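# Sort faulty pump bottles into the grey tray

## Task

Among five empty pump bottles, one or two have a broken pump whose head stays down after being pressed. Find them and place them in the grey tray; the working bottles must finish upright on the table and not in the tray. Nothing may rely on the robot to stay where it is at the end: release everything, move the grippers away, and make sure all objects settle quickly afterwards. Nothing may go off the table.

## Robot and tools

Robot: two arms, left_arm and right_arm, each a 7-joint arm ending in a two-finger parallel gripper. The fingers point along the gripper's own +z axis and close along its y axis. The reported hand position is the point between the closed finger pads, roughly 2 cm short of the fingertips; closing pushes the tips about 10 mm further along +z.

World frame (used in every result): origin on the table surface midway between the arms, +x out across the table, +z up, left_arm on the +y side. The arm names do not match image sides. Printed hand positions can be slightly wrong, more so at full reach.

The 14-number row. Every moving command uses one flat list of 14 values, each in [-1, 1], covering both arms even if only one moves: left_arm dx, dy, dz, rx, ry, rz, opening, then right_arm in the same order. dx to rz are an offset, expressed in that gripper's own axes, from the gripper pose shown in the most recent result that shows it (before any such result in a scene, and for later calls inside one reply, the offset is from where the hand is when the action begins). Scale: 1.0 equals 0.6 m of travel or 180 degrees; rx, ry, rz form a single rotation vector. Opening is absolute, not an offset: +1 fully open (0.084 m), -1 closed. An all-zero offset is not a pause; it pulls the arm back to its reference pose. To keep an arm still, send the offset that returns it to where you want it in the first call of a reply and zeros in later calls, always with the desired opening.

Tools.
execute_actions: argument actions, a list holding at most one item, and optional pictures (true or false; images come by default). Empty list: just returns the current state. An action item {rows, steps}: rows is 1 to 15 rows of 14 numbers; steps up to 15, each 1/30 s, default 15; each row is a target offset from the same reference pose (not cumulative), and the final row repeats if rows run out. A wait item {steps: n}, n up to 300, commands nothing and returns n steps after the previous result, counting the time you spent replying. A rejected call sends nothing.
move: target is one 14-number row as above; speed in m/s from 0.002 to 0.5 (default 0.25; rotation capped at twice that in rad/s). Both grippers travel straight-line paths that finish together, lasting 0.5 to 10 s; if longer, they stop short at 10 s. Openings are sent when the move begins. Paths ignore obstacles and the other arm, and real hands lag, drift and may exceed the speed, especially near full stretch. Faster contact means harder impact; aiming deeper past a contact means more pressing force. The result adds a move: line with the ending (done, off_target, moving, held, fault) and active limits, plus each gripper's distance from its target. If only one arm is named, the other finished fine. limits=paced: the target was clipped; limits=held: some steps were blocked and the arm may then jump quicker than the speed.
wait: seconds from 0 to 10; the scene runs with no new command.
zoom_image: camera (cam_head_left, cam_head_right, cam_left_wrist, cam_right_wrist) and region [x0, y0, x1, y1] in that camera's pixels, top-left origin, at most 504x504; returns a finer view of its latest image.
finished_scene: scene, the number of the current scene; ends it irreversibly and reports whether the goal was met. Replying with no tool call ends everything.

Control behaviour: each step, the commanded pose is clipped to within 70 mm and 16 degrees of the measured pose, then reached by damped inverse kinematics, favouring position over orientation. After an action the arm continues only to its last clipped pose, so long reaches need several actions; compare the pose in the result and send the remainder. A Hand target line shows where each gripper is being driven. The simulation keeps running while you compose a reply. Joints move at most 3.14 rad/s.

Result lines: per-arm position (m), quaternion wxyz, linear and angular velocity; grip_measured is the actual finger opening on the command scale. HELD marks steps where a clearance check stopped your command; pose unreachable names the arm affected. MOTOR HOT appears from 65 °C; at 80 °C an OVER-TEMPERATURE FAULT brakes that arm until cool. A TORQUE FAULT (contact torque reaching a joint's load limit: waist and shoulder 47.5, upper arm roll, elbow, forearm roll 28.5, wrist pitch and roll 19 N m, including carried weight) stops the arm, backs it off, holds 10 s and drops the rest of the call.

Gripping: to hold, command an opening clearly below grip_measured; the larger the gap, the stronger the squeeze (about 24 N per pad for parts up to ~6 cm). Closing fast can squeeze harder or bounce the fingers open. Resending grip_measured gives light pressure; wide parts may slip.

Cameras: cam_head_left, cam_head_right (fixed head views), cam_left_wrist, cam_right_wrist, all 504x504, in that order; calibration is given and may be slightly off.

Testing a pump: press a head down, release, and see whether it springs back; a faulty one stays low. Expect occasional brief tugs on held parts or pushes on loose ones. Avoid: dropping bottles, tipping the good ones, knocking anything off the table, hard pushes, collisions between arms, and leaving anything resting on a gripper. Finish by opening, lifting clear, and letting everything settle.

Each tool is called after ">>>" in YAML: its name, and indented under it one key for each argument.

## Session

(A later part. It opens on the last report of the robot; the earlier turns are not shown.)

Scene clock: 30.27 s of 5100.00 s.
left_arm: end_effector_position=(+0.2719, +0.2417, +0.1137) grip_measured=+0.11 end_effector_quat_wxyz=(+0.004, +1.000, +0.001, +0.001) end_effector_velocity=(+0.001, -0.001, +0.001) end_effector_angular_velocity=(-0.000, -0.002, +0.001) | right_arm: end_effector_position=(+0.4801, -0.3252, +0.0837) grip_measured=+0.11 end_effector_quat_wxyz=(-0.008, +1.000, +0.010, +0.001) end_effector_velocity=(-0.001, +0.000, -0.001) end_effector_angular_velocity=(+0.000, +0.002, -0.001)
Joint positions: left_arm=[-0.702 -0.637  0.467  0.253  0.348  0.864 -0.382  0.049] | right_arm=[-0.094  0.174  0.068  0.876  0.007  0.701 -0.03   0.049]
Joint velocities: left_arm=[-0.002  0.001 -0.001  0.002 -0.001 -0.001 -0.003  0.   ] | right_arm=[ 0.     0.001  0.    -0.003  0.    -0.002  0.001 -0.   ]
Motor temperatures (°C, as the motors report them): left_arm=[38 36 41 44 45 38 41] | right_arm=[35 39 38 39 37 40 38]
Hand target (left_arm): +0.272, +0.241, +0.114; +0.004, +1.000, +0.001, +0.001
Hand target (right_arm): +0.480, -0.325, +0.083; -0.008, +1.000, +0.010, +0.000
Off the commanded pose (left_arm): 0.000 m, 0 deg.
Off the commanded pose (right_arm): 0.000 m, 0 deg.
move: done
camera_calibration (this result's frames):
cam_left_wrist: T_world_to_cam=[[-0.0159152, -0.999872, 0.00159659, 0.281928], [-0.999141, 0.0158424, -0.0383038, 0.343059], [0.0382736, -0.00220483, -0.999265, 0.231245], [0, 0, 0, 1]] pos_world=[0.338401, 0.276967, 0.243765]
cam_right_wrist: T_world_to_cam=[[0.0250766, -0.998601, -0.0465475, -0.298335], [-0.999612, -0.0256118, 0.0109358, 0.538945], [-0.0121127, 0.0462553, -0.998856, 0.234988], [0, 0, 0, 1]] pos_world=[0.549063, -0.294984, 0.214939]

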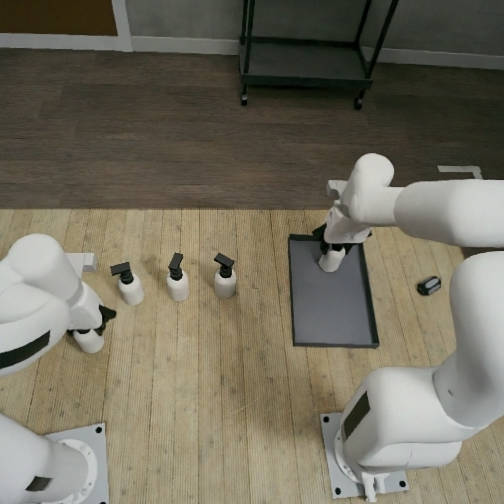

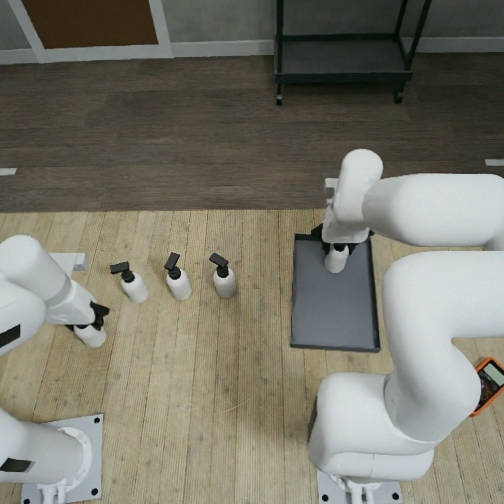

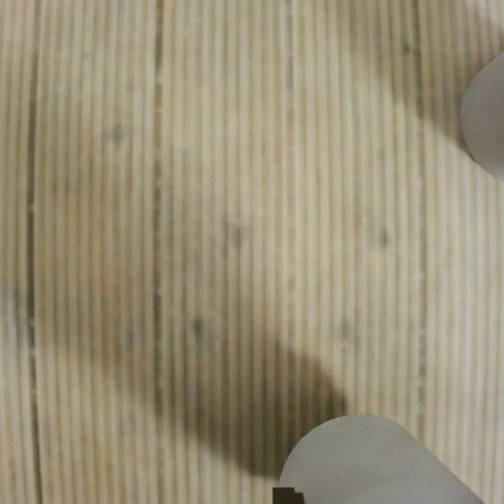

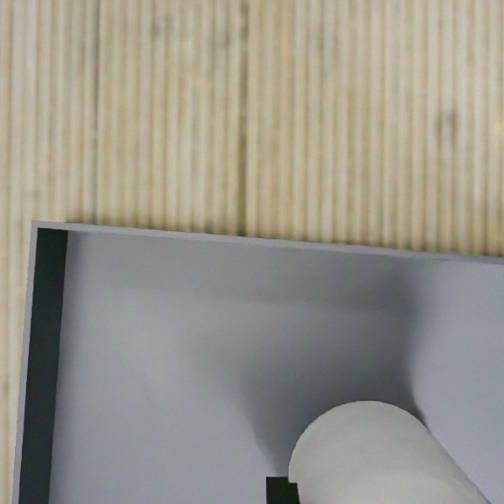

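>>> move:
  target: [0,0.536,0,0,0,0,-0.4, 0,0,0,0,0,0,1]

>>> move:
  target: [0,0,0.062,0,0,0,-0.4, 0,0,-0.195,0,0,0,1]
  speed: 0.15

>>> move:
  target: [0,0,0,0,0,0,1, 0,0,0,0,0,0,1]

>>> move:
  target: [0,0,-0.2,0,0,0,1, 0,0,0,0,0,0,1]

>>> move:
  target: [0,-0.6,0,0,0,0,1, -0.342,-0.42,0,0,0,0,1]

Scene clock: 33.73 s of 5100.00 s.
left_arm: end_effector_position=(+0.2727, -0.0798, +0.1163) grip_measured=+0.11 end_effector_quat_wxyz=(+0.004, +1.000, +0.002, +0.001) end_effector_velocity=(-0.001, -0.004, +0.001) end_effector_angular_velocity=(-0.002, -0.002, -0.006) | right_arm: end_effector_position=(+0.4801, -0.3252, +0.0837) grip_measured=+1.00 end_effector_quat_wxyz=(-0.008, +1.000, +0.010, +0.001) end_effector_velocity=(-0.001, +0.000, -0.001) end_effector_angular_velocity=(+0.001, +0.003, -0.000)
Joint positions: left_arm=[-1.19   0.048  0.092  0.824 -0.01   0.769 -0.927  0.049] | right_arm=[-0.094  0.174  0.068  0.876  0.007  0.701 -0.03   0.084]
Joint velocities: left_arm=[-0.004  0.005 -0.004  0.009 -0.     0.001 -0.002  0.   ] | right_arm=[ 0.     0.    -0.    -0.002  0.001  0.    -0.     0.   ]
Motor temperatures (°C, as the motors report them): left_arm=[38 36 41 44 45 38 41] | right_arm=[35 39 38 39 37 40 38]
Hand target (left_arm): +0.273, -0.080, +0.116; +0.004, +1.000, +0.001, +0.001
Hand target (right_arm): +0.480, -0.325, +0.084; -0.008, +1.000, +0.010, +0.001
Off the commanded pose (left_arm): 0.000 m, 0 deg.
Off the commanded pose (right_arm): 0.000 m, 0 deg.
move: done
camera_calibration (this result's frames):
cam_left_wrist: T_world_to_cam=[[-0.015247, -0.999883, 0.000780498, -0.0395785], [-0.99911, 0.0152045, -0.0393382, 0.349147], [0.0393218, -0.00137959, -0.999226, 0.232911], [0, 0, 0, 1]] pos_world=[0.339075, -0.0445612, 0.246496]
cam_right_wrist: T_world_to_cam=[[0.0250767, -0.998601, -0.0465478, -0.298335], [-0.999612, -0.0256119, 0.0109383, 0.538943], [-0.0121152, 0.0462555, -0.998856, 0.234989], [0, 0, 0, 1]] pos_world=[0.549063, -0.294983, 0.214938]

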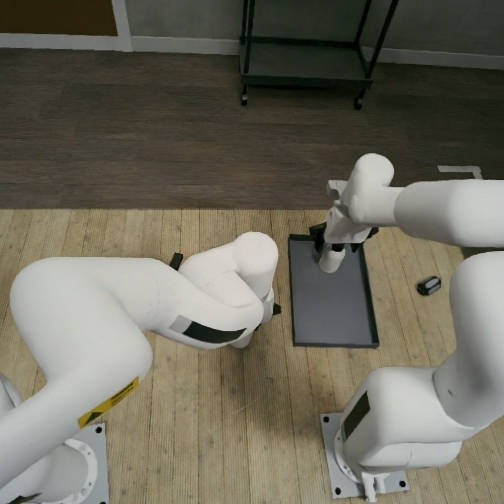

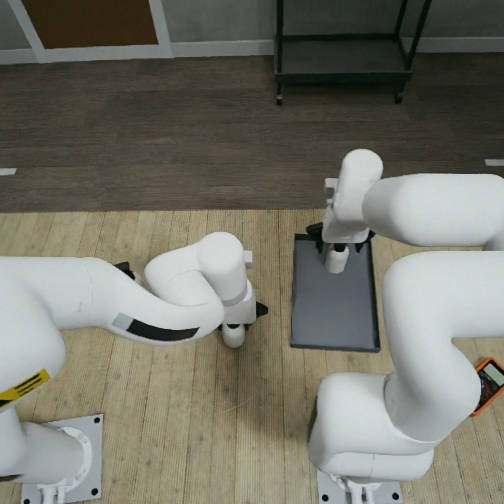

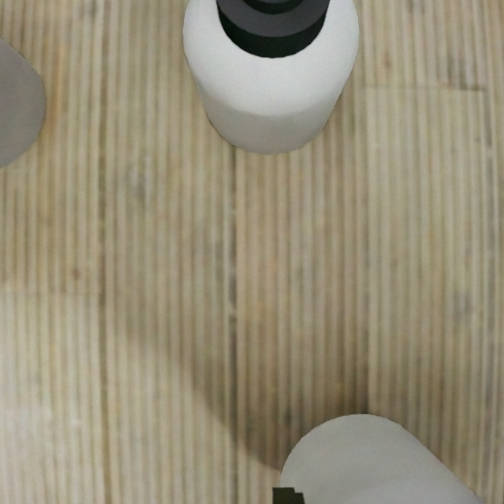

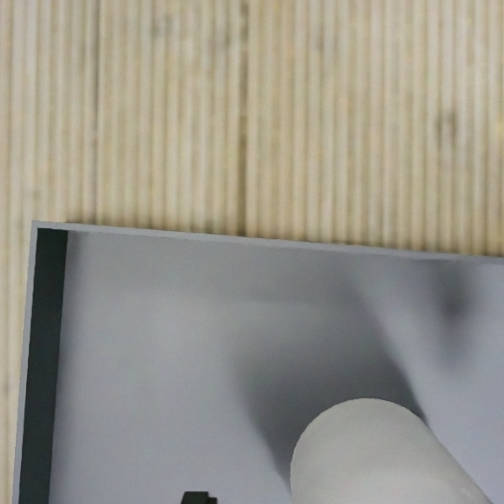

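Scene clock: 34.90 s of 5100.00 s.
left_arm: end_effector_position=(+0.2729, -0.0803, +0.0793) grip_measured=+0.11 end_effector_quat_wxyz=(+0.004, +1.000, +0.002, +0.002) end_effector_velocity=(-0.000, +0.001, -0.001) end_effector_angular_velocity=(+0.002, +0.001, +0.000) | right_arm: end_effector_position=(+0.4798, -0.3271, +0.2000) grip_measured=+1.00 end_effector_quat_wxyz=(-0.008, +1.000, +0.010, -0.000) end_effector_velocity=(+0.000, -0.001, +0.002) end_effector_angular_velocity=(-0.001, +0.000, -0.002)
Joint positions: left_arm=[-1.189  0.127  0.09   0.795 -0.022  0.66  -0.917  0.049] | right_arm=[-0.1   -0.012  0.067  1.021  0.02   1.033 -0.041  0.084]
Joint velocities: left_arm=[ 0.     0.001  0.    -0.002  0.    -0.001  0.    -0.   ] | right_arm=[-0.002 -0.002  0.     0.004 -0.001  0.006  0.001 -0.   ]
Motor temperatures (°C, as the motors report them): left_arm=[38 36 41 44 45 38 41] | right_arm=[35 39 38 39 37 40 38]
Hand target (left_arm): +0.273, -0.080, +0.079; +0.004, +1.000, +0.002, +0.001
Hand target (right_arm): +0.480, -0.327, +0.201; -0.008, +1.000, +0.010, +0.001
Off the commanded pose (left_arm): 0.000 m, 0 deg.
Off the commanded pose (right_arm): 0.001 m, 0 deg.
move: done
camera_calibration (this result's frames):
cam_left_wrist: T_world_to_cam=[[-0.015328, -0.999882, 0.00113126, -0.04002], [-0.999092, 0.0152709, -0.039775, 0.347957], [0.039753, -0.0017399, -0.999208, 0.195775], [0, 0, 0, 1]] pos_world=[0.339245, -0.0449883, 0.209505]
cam_right_wrist: T_world_to_cam=[[0.0250124, -0.998587, -0.0468854, -0.294717], [-0.999592, -0.0256293, 0.0126022, 0.536954], [-0.013786, 0.046551, -0.998821, 0.352114], [0, 0, 0, 1]] pos_world=[0.548961, -0.29693, 0.331114]

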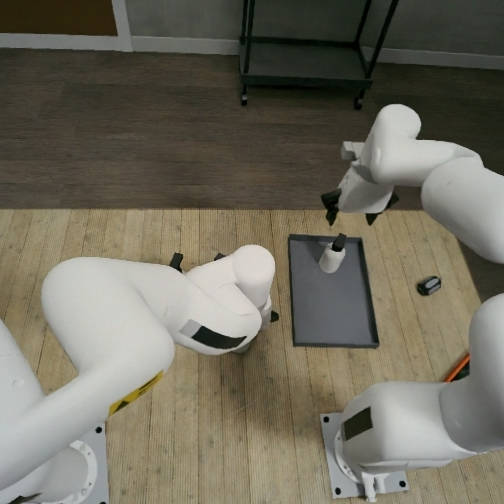

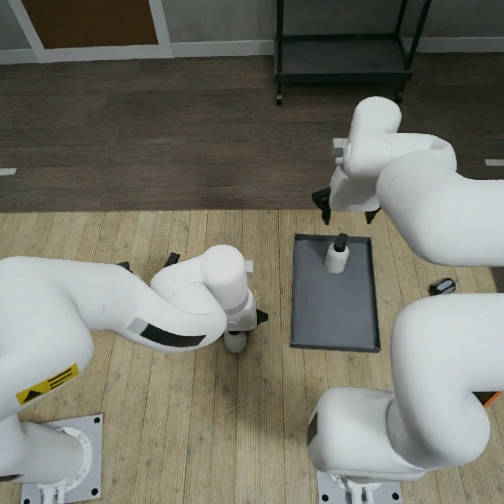

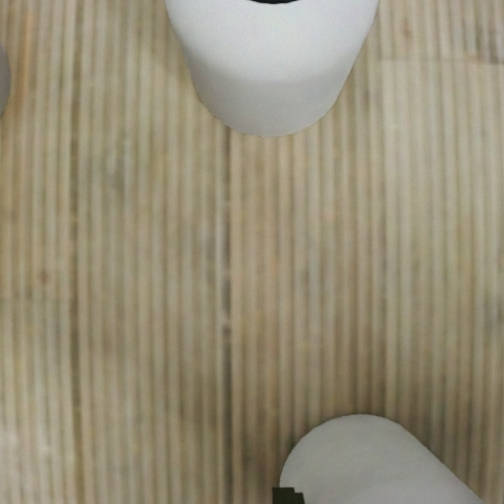

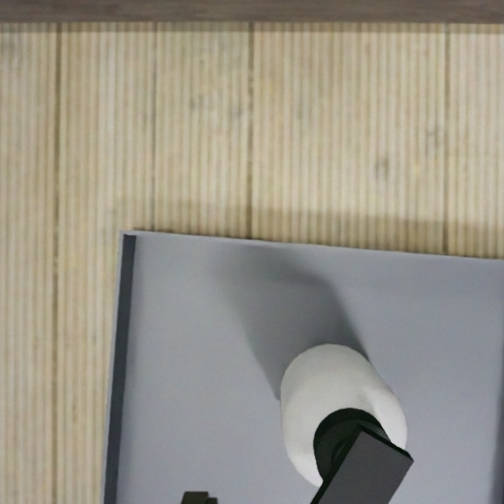

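Scene clock: 35.40 s of 5100.00 s.
left_arm: end_effector_position=(+0.2729, -0.0803, +0.0793) grip_measured=+1.00 end_effector_quat_wxyz=(+0.004, +1.000, +0.002, +0.002) end_effector_velocity=(-0.000, +0.001, -0.001) end_effector_angular_velocity=(+0.001, +0.001, -0.000) | right_arm: end_effector_position=(+0.4798, -0.3271, +0.2000) grip_measured=+1.00 end_effector_quat_wxyz=(-0.008, +1.000, +0.010, -0.000) end_effector_velocity=(-0.000, -0.000, -0.000) end_effector_angular_velocity=(-0.000, +0.001, +0.002)
Joint positions: left_arm=[-1.189  0.127  0.09   0.795 -0.022  0.66  -0.917  0.084] | right_arm=[-0.1   -0.012  0.067  1.021  0.02   1.033 -0.041  0.084]
Joint velocities: left_arm=[ 0.     0.    -0.    -0.002  0.     0.     0.    -0.   ] | right_arm=[-0.    -0.    -0.    -0.001 -0.     0.    -0.002 -0.   ]
Motor temperatures (°C, as the motors report them): left_arm=[38 36 41 44 45 38 41] | right_arm=[35 39 38 39 37 40 38]
Hand target (left_arm): +0.273, -0.080, +0.079; +0.004, +1.000, +0.002, +0.002
Hand target (right_arm): +0.480, -0.327, +0.200; -0.008, +1.000, +0.010, -0.000
Off the commanded pose (left_arm): 0.000 m, 0 deg.
Off the commanded pose (right_arm): 0.000 m, 0 deg.
move: done
camera_calibration (this result's frames):
cam_left_wrist: T_world_to_cam=[[-0.0153287, -0.999882, 0.00114238, -0.040023], [-0.999092, 0.0152711, -0.039782, 0.347959], [0.0397599, -0.00175114, -0.999208, 0.195778], [0, 0, 0, 1]] pos_world=[0.339245, -0.0449891, 0.209511]
cam_right_wrist: T_world_to_cam=[[0.0250116, -0.998587, -0.0468887, -0.294716], [-0.999592, -0.0256305, 0.0126445, 0.536939], [-0.0138284, 0.0465533, -0.99882, 0.352115], [0, 0, 0, 1]] pos_world=[0.54896, -0.296929, 0.331091]

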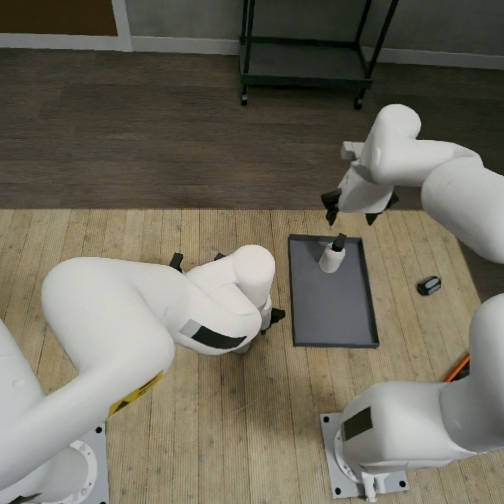

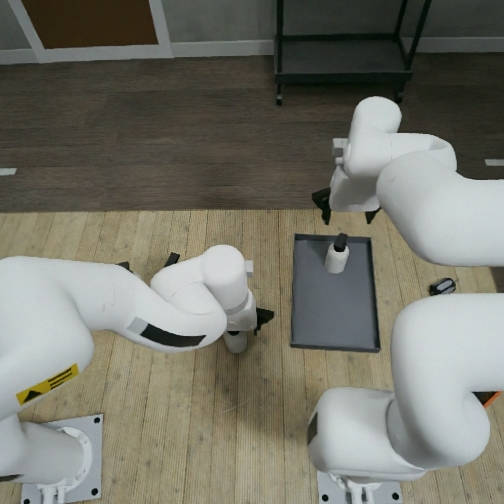

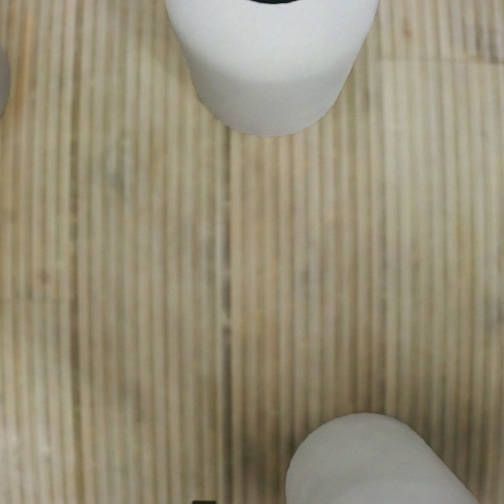

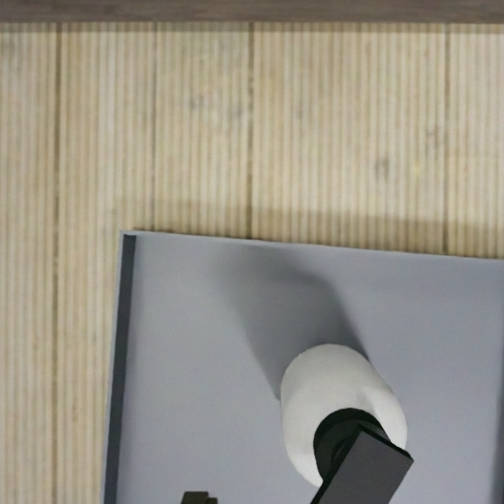

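Scene clock: 36.37 s of 5100.00 s.
left_arm: end_effector_position=(+0.2723, -0.0788, +0.1985) grip_measured=+1.00 end_effector_quat_wxyz=(+0.003, +1.000, +0.002, +0.001) end_effector_velocity=(+0.002, -0.003, +0.007) end_effector_angular_velocity=(-0.011, -0.008, -0.003) | right_arm: end_effector_position=(+0.4798, -0.3271, +0.2000) grip_measured=+1.00 end_effector_quat_wxyz=(-0.008, +1.000, +0.010, -0.000) end_effector_velocity=(+0.000, -0.000, +0.000) end_effector_angular_velocity=(-0.000, -0.001, +0.000)
Joint positions: left_arm=[-1.191 -0.081  0.091  0.938  0.006  1.012 -0.938  0.084] | right_arm=[-0.1   -0.012  0.067  1.021  0.02   1.033 -0.041  0.084]
Joint velocities: left_arm=[-0.    -0.006 -0.001  0.011  0.     0.003  0.002  0.   ] | right_arm=[ 0.    -0.    -0.001  0.001 -0.    -0.    -0.     0.   ]
Motor temperatures (°C, as the motors report them): left_arm=[38 36 41 44 45 38 41] | right_arm=[35 39 38 39 37 40 38]
Hand target (left_arm): +0.273, -0.079, +0.199; +0.004, +1.000, +0.002, +0.001
Hand target (right_arm): +0.480, -0.327, +0.200; -0.008, +1.000, +0.010, -0.000
Off the commanded pose (left_arm): 0.001 m, 0 deg.
Off the commanded pose (right_arm): 0.000 m, 0 deg.
move: done
camera_calibration (this result's frames):
cam_left_wrist: T_world_to_cam=[[-0.0151144, -0.999886, -0.000146585, -0.0384935], [-0.999149, 0.0151089, -0.0383737, 0.35174], [0.0383715, -0.000433537, -0.999263, 0.315456], [0, 0, 0, 1]] pos_world=[0.338755, -0.0436667, 0.328715]
cam_right_wrist: T_world_to_cam=[[0.0250115, -0.998587, -0.0468887, -0.294716], [-0.999592, -0.0256304, 0.0126447, 0.536939], [-0.0138287, 0.0465533, -0.99882, 0.352115], [0, 0, 0, 1]] pos_world=[0.54896, -0.296929, 0.331091]

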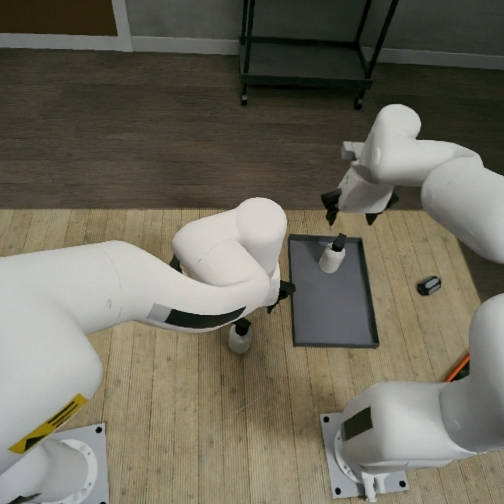

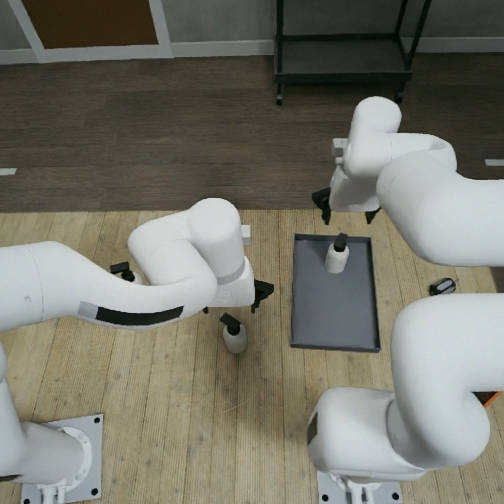

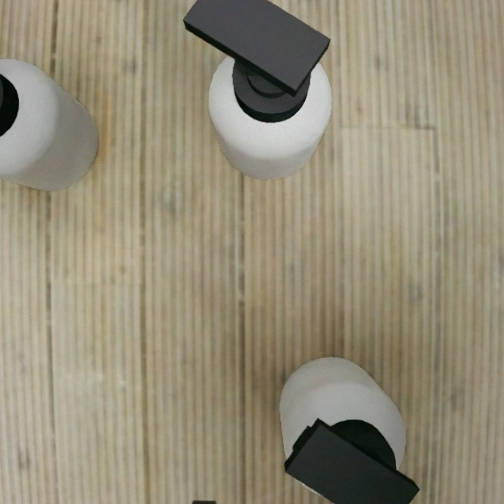

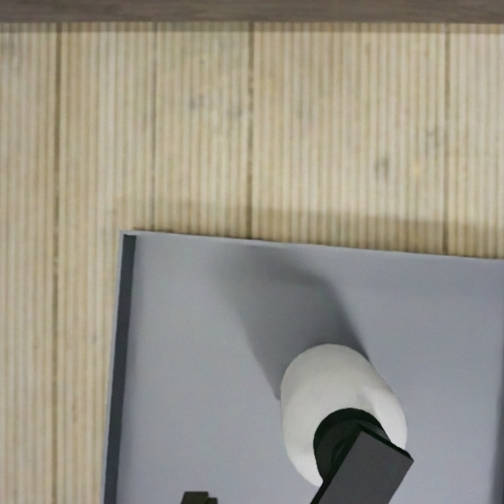

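Scene clock: 38.30 s of 5100.00 s.
left_arm: end_effector_position=(+0.2710, +0.2813, +0.1958) grip_measured=+1.00 end_effector_quat_wxyz=(+0.004, +1.000, +0.001, +0.000) end_effector_velocity=(+0.001, +0.002, +0.001) end_effector_angular_velocity=(-0.002, -0.002, +0.003) | right_arm: end_effector_position=(+0.2695, -0.0786, +0.2050) grip_measured=+1.00 end_effector_quat_wxyz=(-0.010, +1.000, +0.010, -0.001) end_effector_velocity=(-0.002, +0.003, +0.001) end_effector_angular_velocity=(-0.001, -0.003, +0.007)
Joint positions: left_arm=[-0.72  -0.85   0.512  0.42   0.394  1.226 -0.338  0.084] | right_arm=[ 0.239 -0.446  0.469  0.663  0.242  1.068  0.554  0.084]
Joint velocities: left_arm=[ 0.004 -0.002  0.004  0.002  0.002  0.001  0.004 -0.   ] | right_arm=[ 0.005 -0.001  0.005  0.002 -0.001 -0.     0.003  0.   ]
Motor temperatures (°C, as the motors report them): left_arm=[38 36 41 44 45 38 41] | right_arm=[35 39 38 39 37 40 38]
Hand target (left_arm): +0.271, +0.282, +0.196; +0.004, +1.000, +0.002, +0.000
Hand target (right_arm): +0.269, -0.078, +0.205; -0.009, +1.000, +0.010, -0.001
Off the commanded pose (left_arm): 0.000 m, 0 deg.
Off the commanded pose (right_arm): 0.001 m, 0 deg.
move: done
camera_calibration (this result's frames):
cam_left_wrist: T_world_to_cam=[[-0.0158798, -0.999874, 0.000431301, 0.321594], [-0.999198, 0.0158532, -0.0367777, 0.344483], [0.0367662, -0.00101498, -0.999323, 0.313511], [0, 0, 0, 1]] pos_world=[0.337786, 0.31641, 0.32583]
cam_right_wrist: T_world_to_cam=[[0.0245372, -0.998484, -0.0492708, -0.0404222], [-0.999586, -0.0252458, 0.0138103, 0.332894], [-0.0150333, 0.0489115, -0.99869, 0.343113], [0, 0, 0, 1]] pos_world=[0.338907, -0.0487389, 0.336074]

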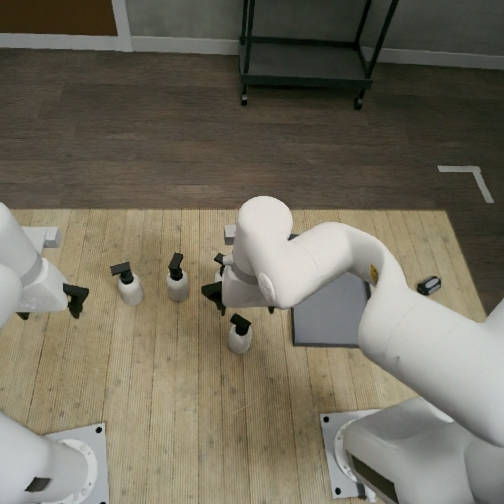

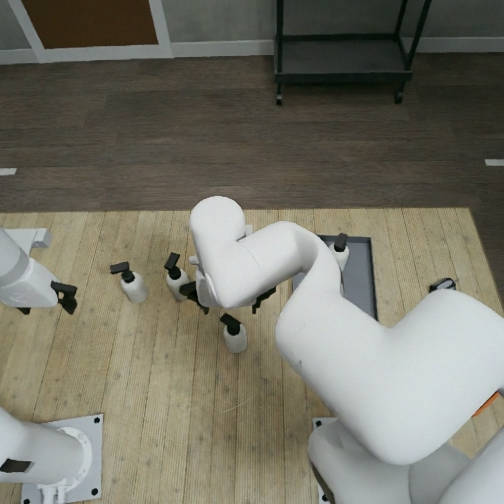

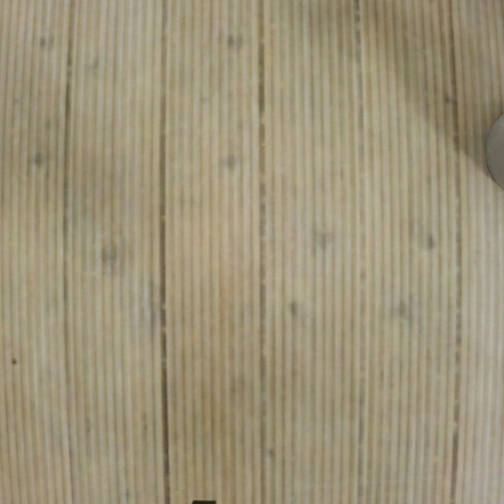

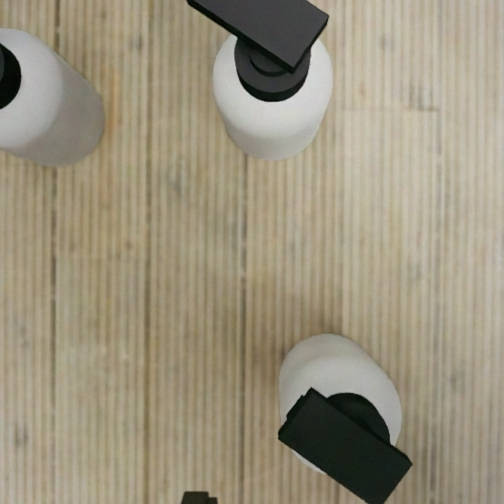

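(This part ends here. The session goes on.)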